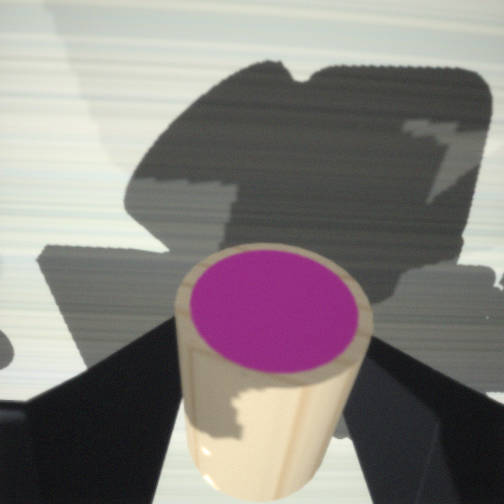

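Scene clock: 377.37 s of 17941.00 s.
left_arm: end_effector_position=(+0.0002, +0.2994, +0.2006) grip_measured=+1.000 end_effector_quat_wxyz=(+0.707, -0.001, +0.707, -0.001) end_effector_velocity=(-0.001, +0.002, +0.001) end_effector_angular_velocity=(+0.006, -0.005, +0.005) | right_arm: end_effector_position=(+0.2166, -0.1151, +0.0621) grip_measured=+0.022 end_effector_quat_wxyz=(+0.579, +0.004, +0.815, +0.007) end_effector_velocity=(-0.003, +0.000, +0.002) end_effector_angular_velocity=(+0.013, +0.020, -0.001)
Joint positions: left_arm=[ 0.044  1.583  1.063 -1.048  0.001 -1.047  0.088] | right_arm=[-0.376  2.539  1.966 -1.235 -0.239  0.724  0.04 ]
Joint velocities: left_arm=[-0.002 -0.007 -0.002 -0.007 -0.007 -0.007  0.   ] | right_arm=[-0.002 -0.002 -0.002 -0.007 -0.022 -0.007 -0.   ]
Joint torques (N m, as the arm reports them, + toward a larger angle): left_arm=[-0.14 -6.43  5.24  0.35 -0.12  0.03] | right_arm=[ -0.15 -11.07   4.17   0.08  -0.1    0.02]
Heat: left arm: hottest shoulder 33 °C (+0.0 °C/min); right arm: hottest shoulder 45 °C (+0.0 °C/min).
Hand target (left_arm): +0.000, +0.300, +0.200; +0.707, -0.000, +0.707, +0.000
Hand target (right_arm): +0.215, -0.118, +0.052; +0.574, -0.000, +0.819, +0.000
Off the commanded pose (left_arm): 0.001 m, 0 deg.
Off the commanded pose (right_arm): 0.011 m, 1 deg.
Kept back: nothing.
move: off_target (right_arm)
camera_calibration (this result's frames):
cam_left_wrist: T_world_to_cam=[[-0.00038713, -0.999537, -0.0304246, 0.317885], [-0.956063, -0.0085494, 0.293038, -0.0232658], [-0.293162, 0.0292013, -0.955617, 0.255938], [0, 0, 0, 1]] pos_world=[0.0529108, 0.310066, 0.261068]
cam_right_wrist: T_world_to_cam=[[0.0674029, -0.9977, -0.00717577, -0.122641], [-0.796576, -0.0581432, 0.601735, 0.161581], [-0.600769, -0.0348426, -0.798663, 0.255571], [0, 0, 0, 1]] pos_world=[0.290517, -0.104059, 0.106006]

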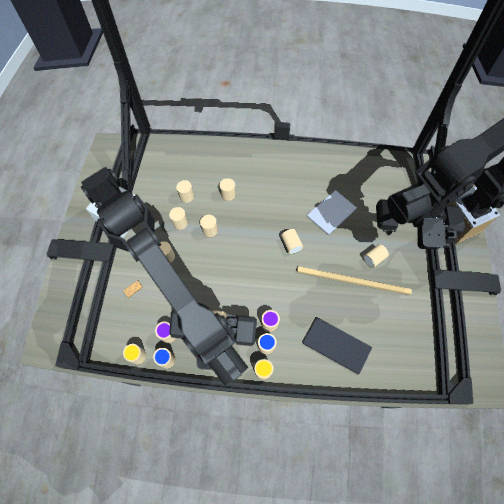

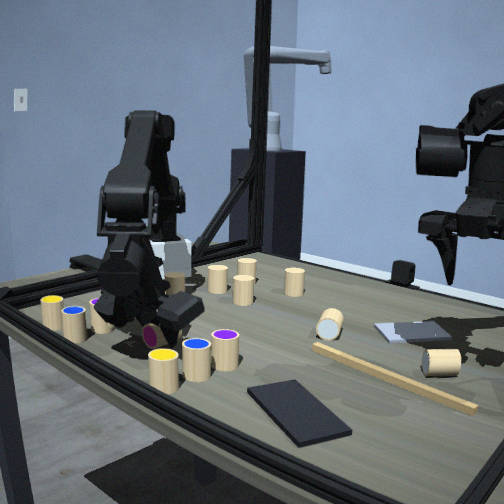

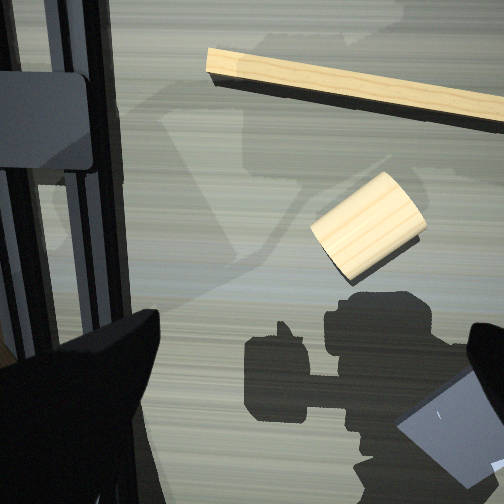

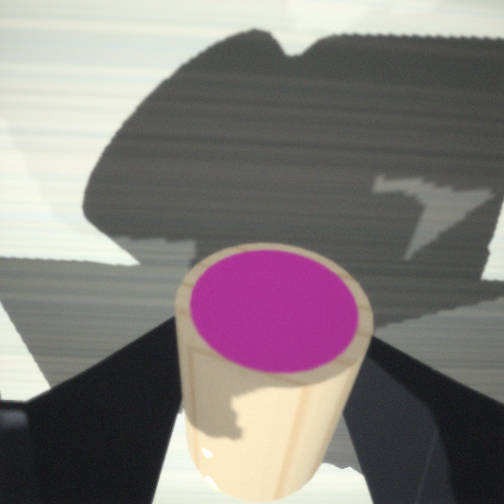

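Scene clock: 378.10 s of 17941.00 s.
left_arm: end_effector_position=(+0.0002, +0.2994, +0.2006) grip_measured=+1.000 end_effector_quat_wxyz=(+0.707, -0.001, +0.707, -0.001) end_effector_velocity=(-0.004, +0.000, +0.000) end_effector_angular_velocity=(+0.003, +0.010, -0.000) | right_arm: end_effector_position=(+0.2167, -0.1149, +0.0607) grip_measured=+0.598 end_effector_quat_wxyz=(+0.579, +0.004, +0.815, +0.007) end_effector_velocity=(+0.001, -0.002, +0.003) end_effector_angular_velocity=(-0.004, -0.003, +0.006)
Joint positions: left_arm=[ 0.044  1.583  1.063 -1.048  0.001 -1.047  0.088] | right_arm=[-0.376  2.542  1.966 -1.232 -0.239  0.724  0.068]
Joint velocities: left_arm=[-0.007 -0.002 -0.002 -0.007  0.007 -0.007 -0.   ] | right_arm=[-0.002 -0.007 -0.002 -0.007  0.007 -0.007  0.001]
Joint torques (N m, as the arm reports them, + toward a larger angle): left_arm=[ 0.2  -6.2   5.28  0.28 -0.12  0.01] | right_arm=[ -0.19 -11.26   4.43  -0.09  -0.09   0.03]
Heat: left arm: hottest shoulder 33 °C (+0.0 °C/min); right arm: hottest shoulder 45 °C (+0.0 °C/min).
Hand target (left_arm): +0.000, +0.300, +0.200; +0.707, -0.000, +0.707, +0.000
Hand target (right_arm): +0.215, -0.118, +0.052; +0.574, +0.000, +0.819, +0.000
Off the commanded pose (left_arm): 0.001 m, 0 deg.
Off the commanded pose (right_arm): 0.009 m, 1 deg.
Kept back: nothing.
move: off_target (right_arm)
camera_calibration (this result's frames):
cam_left_wrist: T_world_to_cam=[[-0.00038713, -0.999537, -0.0304246, 0.317885], [-0.956063, -0.0085494, 0.293038, -0.0232658], [-0.293162, 0.0292013, -0.955617, 0.255938], [0, 0, 0, 1]] pos_world=[0.0529108, 0.310066, 0.261068]
cam_right_wrist: T_world_to_cam=[[0.0673114, -0.997704, -0.00746148, -0.12244], [-0.796428, -0.0582336, 0.601923, 0.162455], [-0.600975, -0.0345737, -0.798519, 0.25461], [0, 0, 0, 1]] pos_world=[0.29064, -0.103896, 0.104612]

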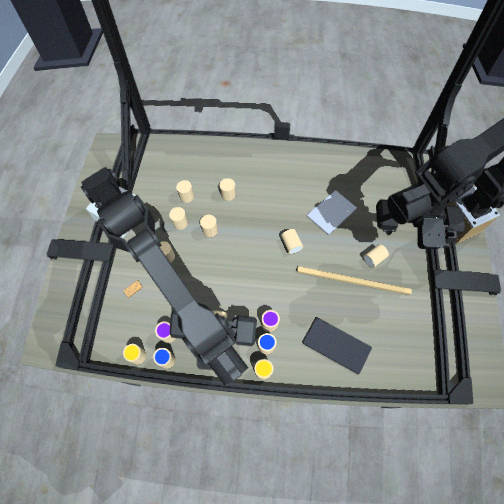

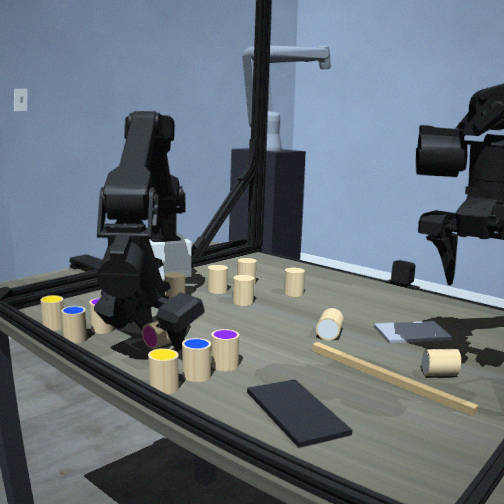

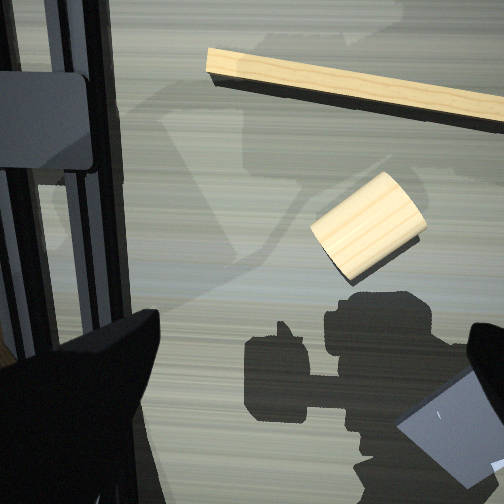

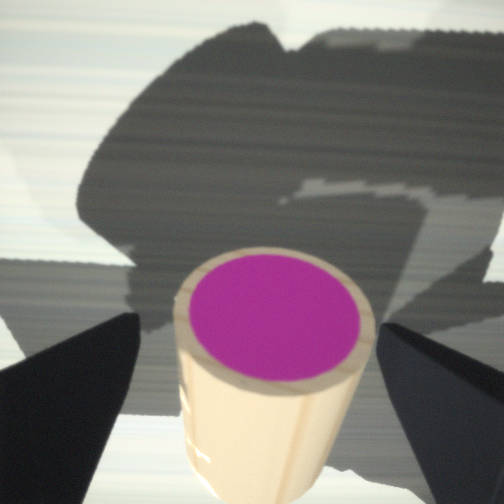

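Scene clock: 379.63 s of 17941.00 s.
left_arm: end_effector_position=(+0.0002, +0.2994, +0.2006) grip_measured=+1.000 end_effector_quat_wxyz=(+0.707, -0.001, +0.707, -0.001) end_effector_velocity=(-0.001, +0.002, +0.001) end_effector_angular_velocity=(+0.006, -0.005, +0.020) | right_arm: end_effector_position=(+0.2016, -0.1182, +0.0771) grip_measured=+0.600 end_effector_quat_wxyz=(+0.817, -0.005, +0.576, -0.003) end_effector_velocity=(-0.002, -0.003, -0.001) end_effector_angular_velocity=(-0.009, -0.004, +0.008)
Joint positions: left_arm=[ 0.044  1.583  1.063 -1.048  0.001 -1.047  0.088] | right_arm=[-0.168  2.141  1.313 -0.552  0.286  0.935  0.068]
Joint velocities: left_arm=[-0.002 -0.007 -0.002 -0.007 -0.007 -0.022 -0.   ] | right_arm=[ 0.002 -0.007 -0.017  0.007  0.007 -0.007 -0.   ]
Joint torques (N m, as the arm reports them, + toward a larger angle): left_arm=[ 0.03 -6.38  5.04  0.29 -0.12 -0.03] | right_arm=[  0.36 -12.84   4.07   0.54   0.26   0.18]
Heat: left arm: hottest shoulder 33 °C (+0.0 °C/min); right arm: hottest shoulder 46 °C (+1.0 °C/min).
Hand target (left_arm): +0.000, +0.300, +0.200; +0.707, -0.000, +0.707, +0.000
Hand target (right_arm): +0.200, -0.119, +0.080; +0.819, -0.002, +0.573, -0.002
Off the commanded pose (left_arm): 0.001 m, 0 deg.
Off the commanded pose (right_arm): 0.003 m, 1 deg.
Kept back: nothing.
move: done
camera_calibration (this result's frames):
cam_left_wrist: T_world_to_cam=[[-0.00038713, -0.999537, -0.0304246, 0.317885], [-0.956063, -0.0085494, 0.293038, -0.0232658], [-0.293162, 0.0292013, -0.955617, 0.255938], [0, 0, 0, 1]] pos_world=[0.0529108, 0.310066, 0.261068]
cam_right_wrist: T_world_to_cam=[[0.0461599, -0.997145, 0.0597663, -0.125482], [-0.998419, -0.0479748, -0.0292959, 0.231011], [0.0320795, -0.0583195, -0.997782, 0.14343], [0, 0, 0, 1]] pos_world=[0.231837, -0.105676, 0.15738]

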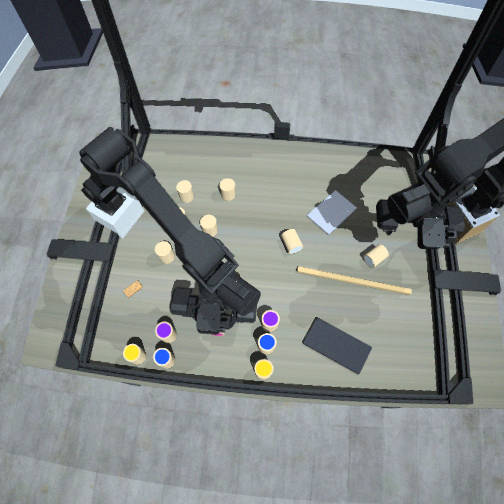

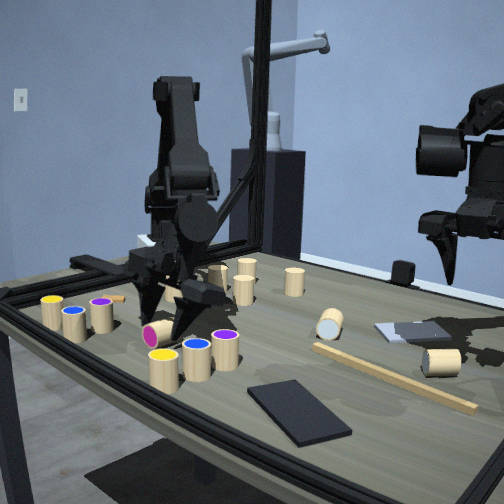

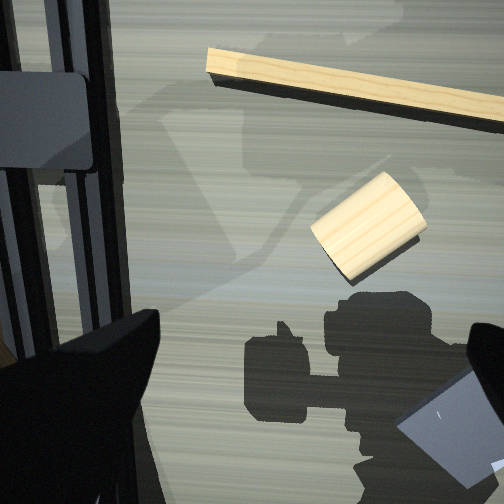

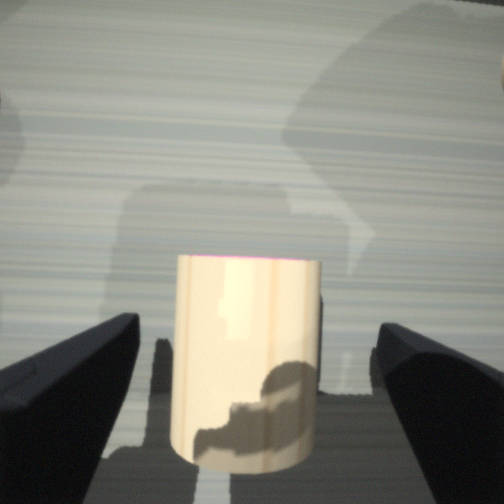

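Scene clock: 381.23 s of 17941.00 s.
left_arm: end_effector_position=(+0.0002, +0.2994, +0.2006) grip_measured=+1.000 end_effector_quat_wxyz=(+0.707, -0.001, +0.707, -0.001) end_effector_velocity=(-0.002, +0.005, +0.001) end_effector_angular_velocity=(+0.018, +0.002, +0.005) | right_arm: end_effector_position=(+0.1898, -0.1158, +0.0554) grip_measured=+0.600 end_effector_quat_wxyz=(+0.941, +0.010, +0.339, -0.001) end_effector_velocity=(-0.001, -0.003, -0.004) end_effector_angular_velocity=(-0.010, +0.009, +0.006)
Joint positions: left_arm=[ 0.044  1.583  1.063 -1.048  0.001 -1.047  0.088] | right_arm=[0.016 2.186 0.985 0.095 0.777 0.974 0.068]
Joint velocities: left_arm=[-0.002 -0.007 -0.002 -0.022 -0.007 -0.007  0.   ] | right_arm=[-0.002  0.002 -0.012  0.007 -0.007 -0.007 -0.   ]
Joint torques (N m, as the arm reports them, + toward a larger angle): left_arm=[ 0.15 -6.32  5.21  0.31 -0.14 -0.01] | right_arm=[ 0.26 -8.53  3.11  0.84  0.46 -0.22]
Heat: left arm: hottest shoulder 33 °C (+0.0 °C/min); right arm: hottest shoulder 46 °C (+0.0 °C/min).
Hand target (left_arm): +0.000, +0.300, +0.200; +0.707, -0.000, +0.707, +0.000
Hand target (right_arm): +0.187, -0.120, +0.049; +0.940, -0.001, +0.341, -0.002
Off the commanded pose (left_arm): 0.001 m, 0 deg.
Off the commanded pose (right_arm): 0.009 m, 1 deg.
Kept back: nothing.
move: off_target (right_arm)
camera_calibration (this result's frames):
cam_left_wrist: T_world_to_cam=[[-0.00038713, -0.999537, -0.0304246, 0.317885], [-0.956063, -0.0085494, 0.293038, -0.0232658], [-0.293162, 0.0292013, -0.955617, 0.255938], [0, 0, 0, 1]] pos_world=[0.0529108, 0.310066, 0.261068]
cam_right_wrist: T_world_to_cam=[[0.00576572, -0.998964, 0.045146, -0.112982], [-0.842826, -0.029151, -0.537396, 0.219497], [0.538155, -0.0349517, -0.842121, 0.0203079], [0, 0, 0, 1]] pos_world=[0.174721, -0.105756, 0.140159]

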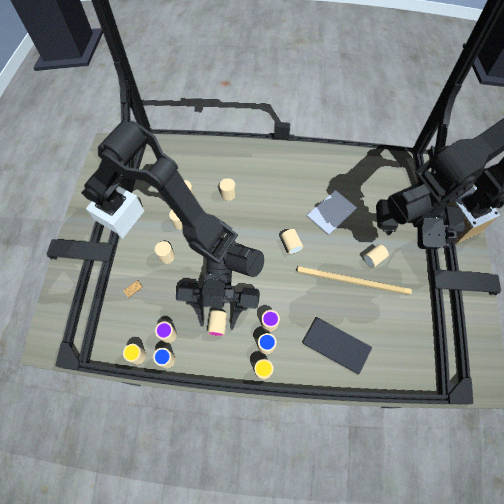

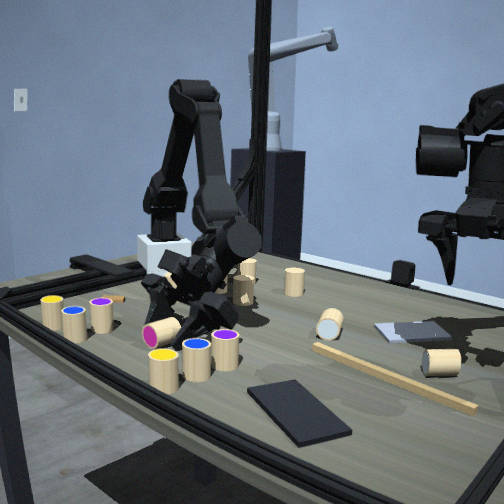

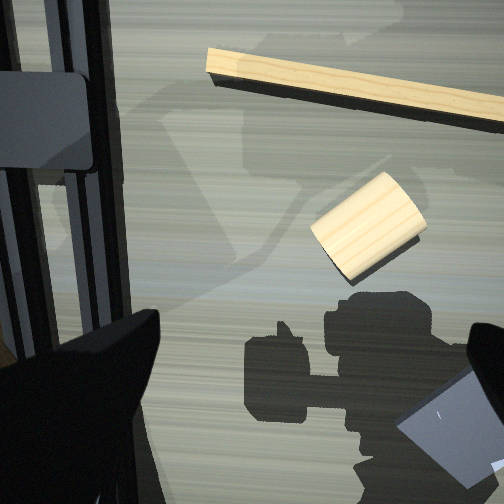

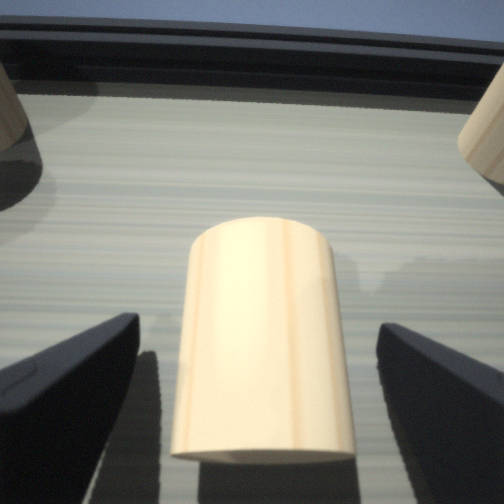

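Scene clock: 381.93 s of 17941.00 s.
left_arm: end_effector_position=(+0.0002, +0.2994, +0.2006) grip_measured=+1.000 end_effector_quat_wxyz=(+0.707, -0.001, +0.707, -0.001) end_effector_velocity=(-0.000, +0.006, -0.000) end_effector_angular_velocity=(+0.030, -0.008, +0.005) | right_arm: end_effector_position=(+0.1898, -0.1156, +0.0552) grip_measured=+0.023 end_effector_quat_wxyz=(+0.941, +0.011, +0.338, +0.001) end_effector_velocity=(-0.001, +0.000, -0.002) end_effector_angular_velocity=(-0.007, +0.017, +0.021)
Joint positions: left_arm=[ 0.044  1.583  1.063 -1.048  0.001 -1.047  0.088] | right_arm=[0.016 2.186 0.982 0.103 0.777 0.972 0.04 ]
Joint velocities: left_arm=[-0.002 -0.002 -0.002 -0.022 -0.022 -0.007 -0.   ] | right_arm=[-0.002 -0.002 -0.007  0.007 -0.022 -0.022 -0.   ]
Joint torques (N m, as the arm reports them, + toward a larger angle): left_arm=[ 0.03 -6.39  5.17  0.26 -0.11  0.  ] | right_arm=[ 0.28 -8.52  3.03  0.86  0.36 -0.22]
Heat: left arm: hottest shoulder 33 °C (+0.0 °C/min); right arm: hottest shoulder 46 °C (+0.0 °C/min).
Hand target (left_arm): +0.000, +0.300, +0.200; +0.707, -0.000, +0.707, +0.000
Hand target (right_arm): +0.187, -0.119, +0.048; +0.940, -0.000, +0.342, +0.000
Off the commanded pose (left_arm): 0.001 m, 0 deg.
Off the commanded pose (right_arm): 0.008 m, 1 deg.
Kept back: nothing.
move: done
camera_calibration (this result's frames):
cam_left_wrist: T_world_to_cam=[[-0.00038713, -0.999537, -0.0304246, 0.317885], [-0.956063, -0.0085494, 0.293038, -0.0232658], [-0.293162, 0.0292013, -0.955617, 0.255938], [0, 0, 0, 1]] pos_world=[0.0529108, 0.310066, 0.261068]
cam_right_wrist: T_world_to_cam=[[0.00751327, -0.999072, 0.0424001, -0.112935], [-0.841674, -0.0292128, -0.539196, 0.219239], [0.539934, -0.0316359, -0.841112, 0.0202029], [0, 0, 0, 1]] pos_world=[0.174468, -0.105786, 0.139994]

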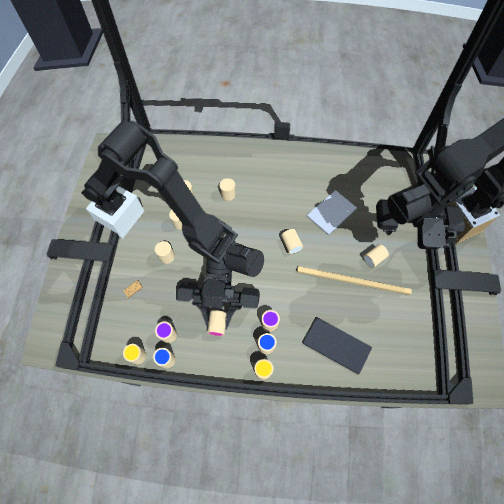

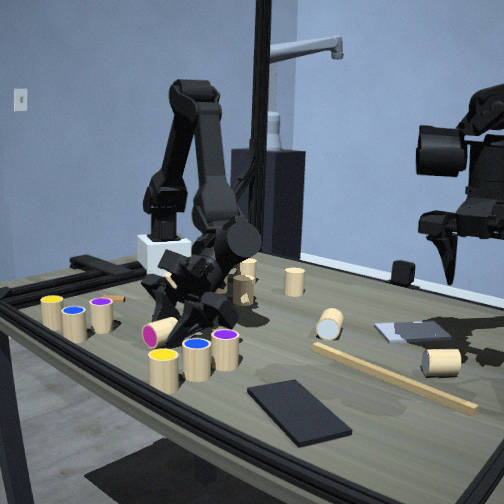

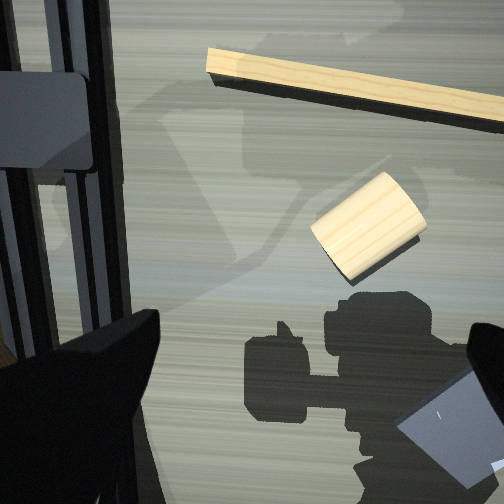

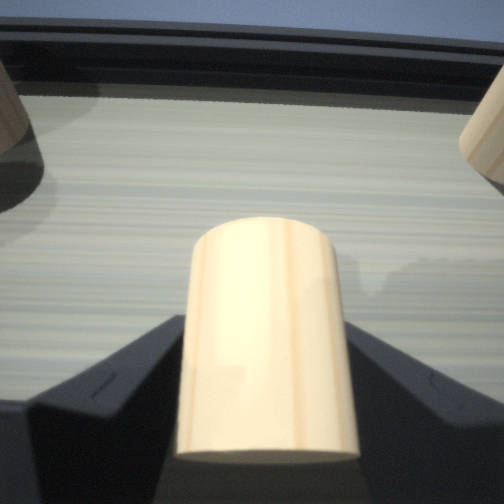

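Scene clock: 383.03 s of 17941.00 s.
left_arm: end_effector_position=(+0.0002, +0.2994, +0.2006) grip_measured=+1.000 end_effector_quat_wxyz=(+0.707, -0.001, +0.707, -0.001) end_effector_velocity=(+0.000, +0.001, -0.001) end_effector_angular_velocity=(+0.002, -0.008, +0.020) | right_arm: end_effector_position=(+0.1504, -0.1026, +0.1250) grip_measured=+0.023 end_effector_quat_wxyz=(+0.866, -0.006, +0.501, -0.001) end_effector_velocity=(-0.002, -0.000, +0.002) end_effector_angular_velocity=(-0.011, +0.027, +0.009)
Joint positions: left_arm=[ 0.044  1.583  1.063 -1.048  0.001 -1.047  0.088] | right_arm=[ 0.029  1.987  1.239 -0.606  0.479  1.102  0.04 ]
Joint velocities: left_arm=[-0.002 -0.002 -0.007  0.007 -0.007 -0.022 -0.   ] | right_arm=[-0.002 -0.002  0.017 -0.037 -0.022 -0.007 -0.   ]
Joint torques (N m, as the arm reports them, + toward a larger angle): left_arm=[ 0.09 -6.27  4.99  0.3  -0.08 -0.03] | right_arm=[  0.19 -11.07   6.91   0.21   0.23   0.18]
Heat: left arm: hottest shoulder 33 °C (+0.0 °C/min); right arm: hottest shoulder 46 °C (+0.0 °C/min).
Hand target (left_arm): +0.000, +0.300, +0.200; +0.707, -0.000, +0.707, +0.000
Hand target (right_arm): +0.150, -0.099, +0.130; +0.866, +0.000, +0.500, +0.002
Off the commanded pose (left_arm): 0.001 m, 0 deg.
Off the commanded pose (right_arm): 0.006 m, 1 deg.
Kept back: nothing.
move: done
camera_calibration (this result's frames):
cam_left_wrist: T_world_to_cam=[[-0.00038713, -0.999537, -0.0304246, 0.317885], [-0.956063, -0.0085494, 0.293038, -0.0232658], [-0.293162, 0.0292013, -0.955617, 0.255938], [0, 0, 0, 1]] pos_world=[0.0529108, 0.310066, 0.261068]
cam_right_wrist: T_world_to_cam=[[0.0408389, -0.996924, 0.0668903, -0.110445], [-0.976749, -0.0539344, -0.207492, 0.200379], [0.210461, -0.0568613, -0.975947, 0.164438], [0, 0, 0, 1]] pos_world=[0.165623, -0.0899482, 0.209448]

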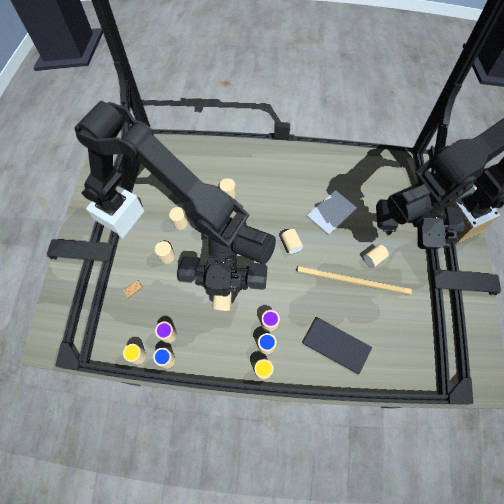

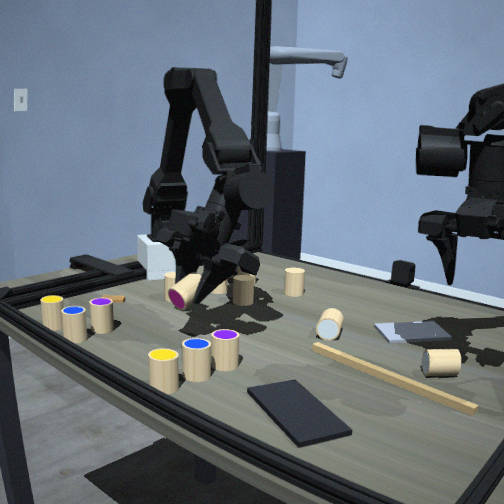

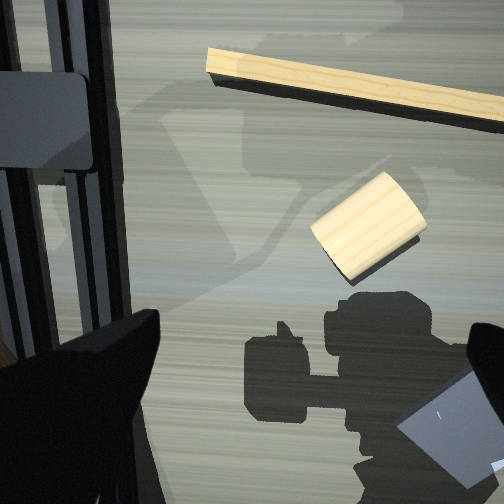

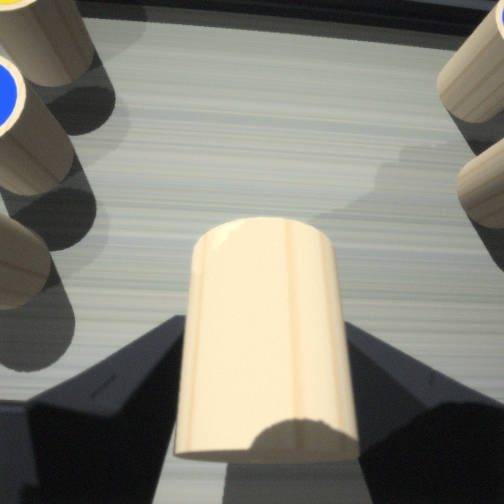

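Scene clock: 385.37 s of 17941.00 s.
left_arm: end_effector_position=(+0.0002, +0.2994, +0.2006) grip_measured=+1.000 end_effector_quat_wxyz=(+0.707, -0.001, +0.707, -0.001) end_effector_velocity=(-0.003, +0.001, +0.001) end_effector_angular_velocity=(-0.002, +0.008, +0.005) | right_arm: end_effector_position=(-0.0783, -0.0310, +0.1033) grip_measured=+0.023 end_effector_quat_wxyz=(+0.427, +0.003, +0.904, +0.010) end_effector_velocity=(-0.001, -0.003, +0.001) end_effector_angular_velocity=(-0.025, +0.012, -0.009)
Joint positions: left_arm=[ 0.044  1.583  1.063 -1.048  0.001 -1.047  0.088] | right_arm=[ 0.227  2.294  1.583 -1.011 -0.674  1.298  0.04 ]
Joint velocities: left_arm=[-0.002 -0.007 -0.002 -0.007  0.007 -0.007 -0.   ] | right_arm=[-0.002  0.002  0.002 -0.022 -0.007  0.007  0.   ]
Joint torques (N m, as the arm reports them, + toward a larger angle): left_arm=[-0.17 -6.27  5.19  0.32 -0.09  0.01] | right_arm=[  0.23 -10.12   6.19  -0.36  -0.55   0.18]
Heat: left arm: hottest shoulder 33 °C (+0.0 °C/min); right arm: hottest shoulder 46 °C (+0.0 °C/min).
Hand target (left_arm): +0.000, +0.300, +0.200; +0.707, -0.000, +0.707, +0.000
Hand target (right_arm): -0.080, -0.030, +0.100; +0.424, +0.002, +0.906, +0.004
Off the commanded pose (left_arm): 0.001 m, 0 deg.
Off the commanded pose (right_arm): 0.004 m, 1 deg.
Kept back: nothing.
move: done
camera_calibration (this result's frames):
cam_left_wrist: T_world_to_cam=[[-0.00038713, -0.999537, -0.0304246, 0.317885], [-0.956063, -0.0085494, 0.293038, -0.0232658], [-0.293162, 0.0292013, -0.955617, 0.255938], [0, 0, 0, 1]] pos_world=[0.0529108, 0.310066, 0.261068]
cam_right_wrist: T_world_to_cam=[[0.0667245, -0.997158, -0.0349947, -0.0157198], [-0.53941, -0.0655558, 0.839487, -0.0978684], [-0.839395, -0.0371379, -0.542251, 0.0690199], [0, 0, 0, 1]] pos_world=[0.0061927, -0.0195277, 0.119035]

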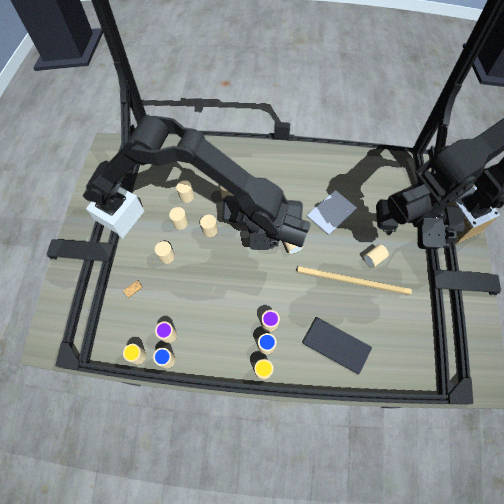

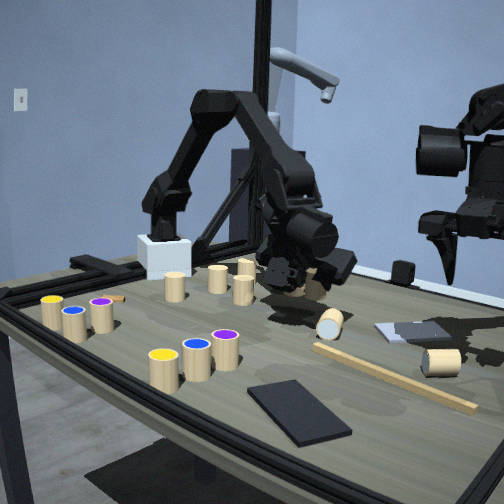

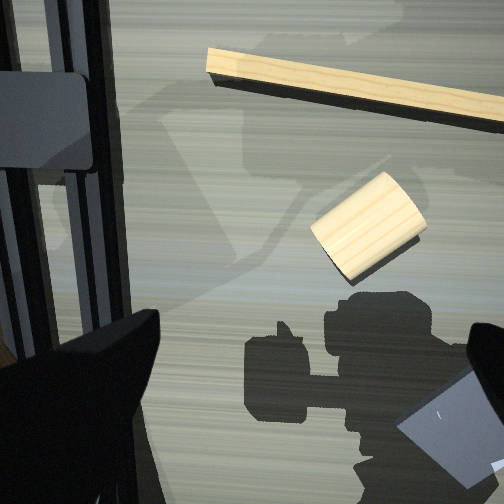

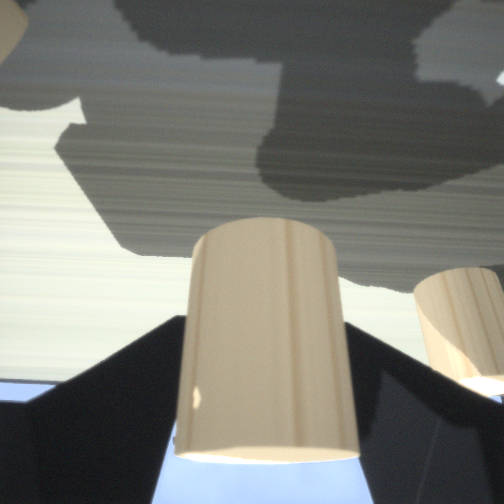

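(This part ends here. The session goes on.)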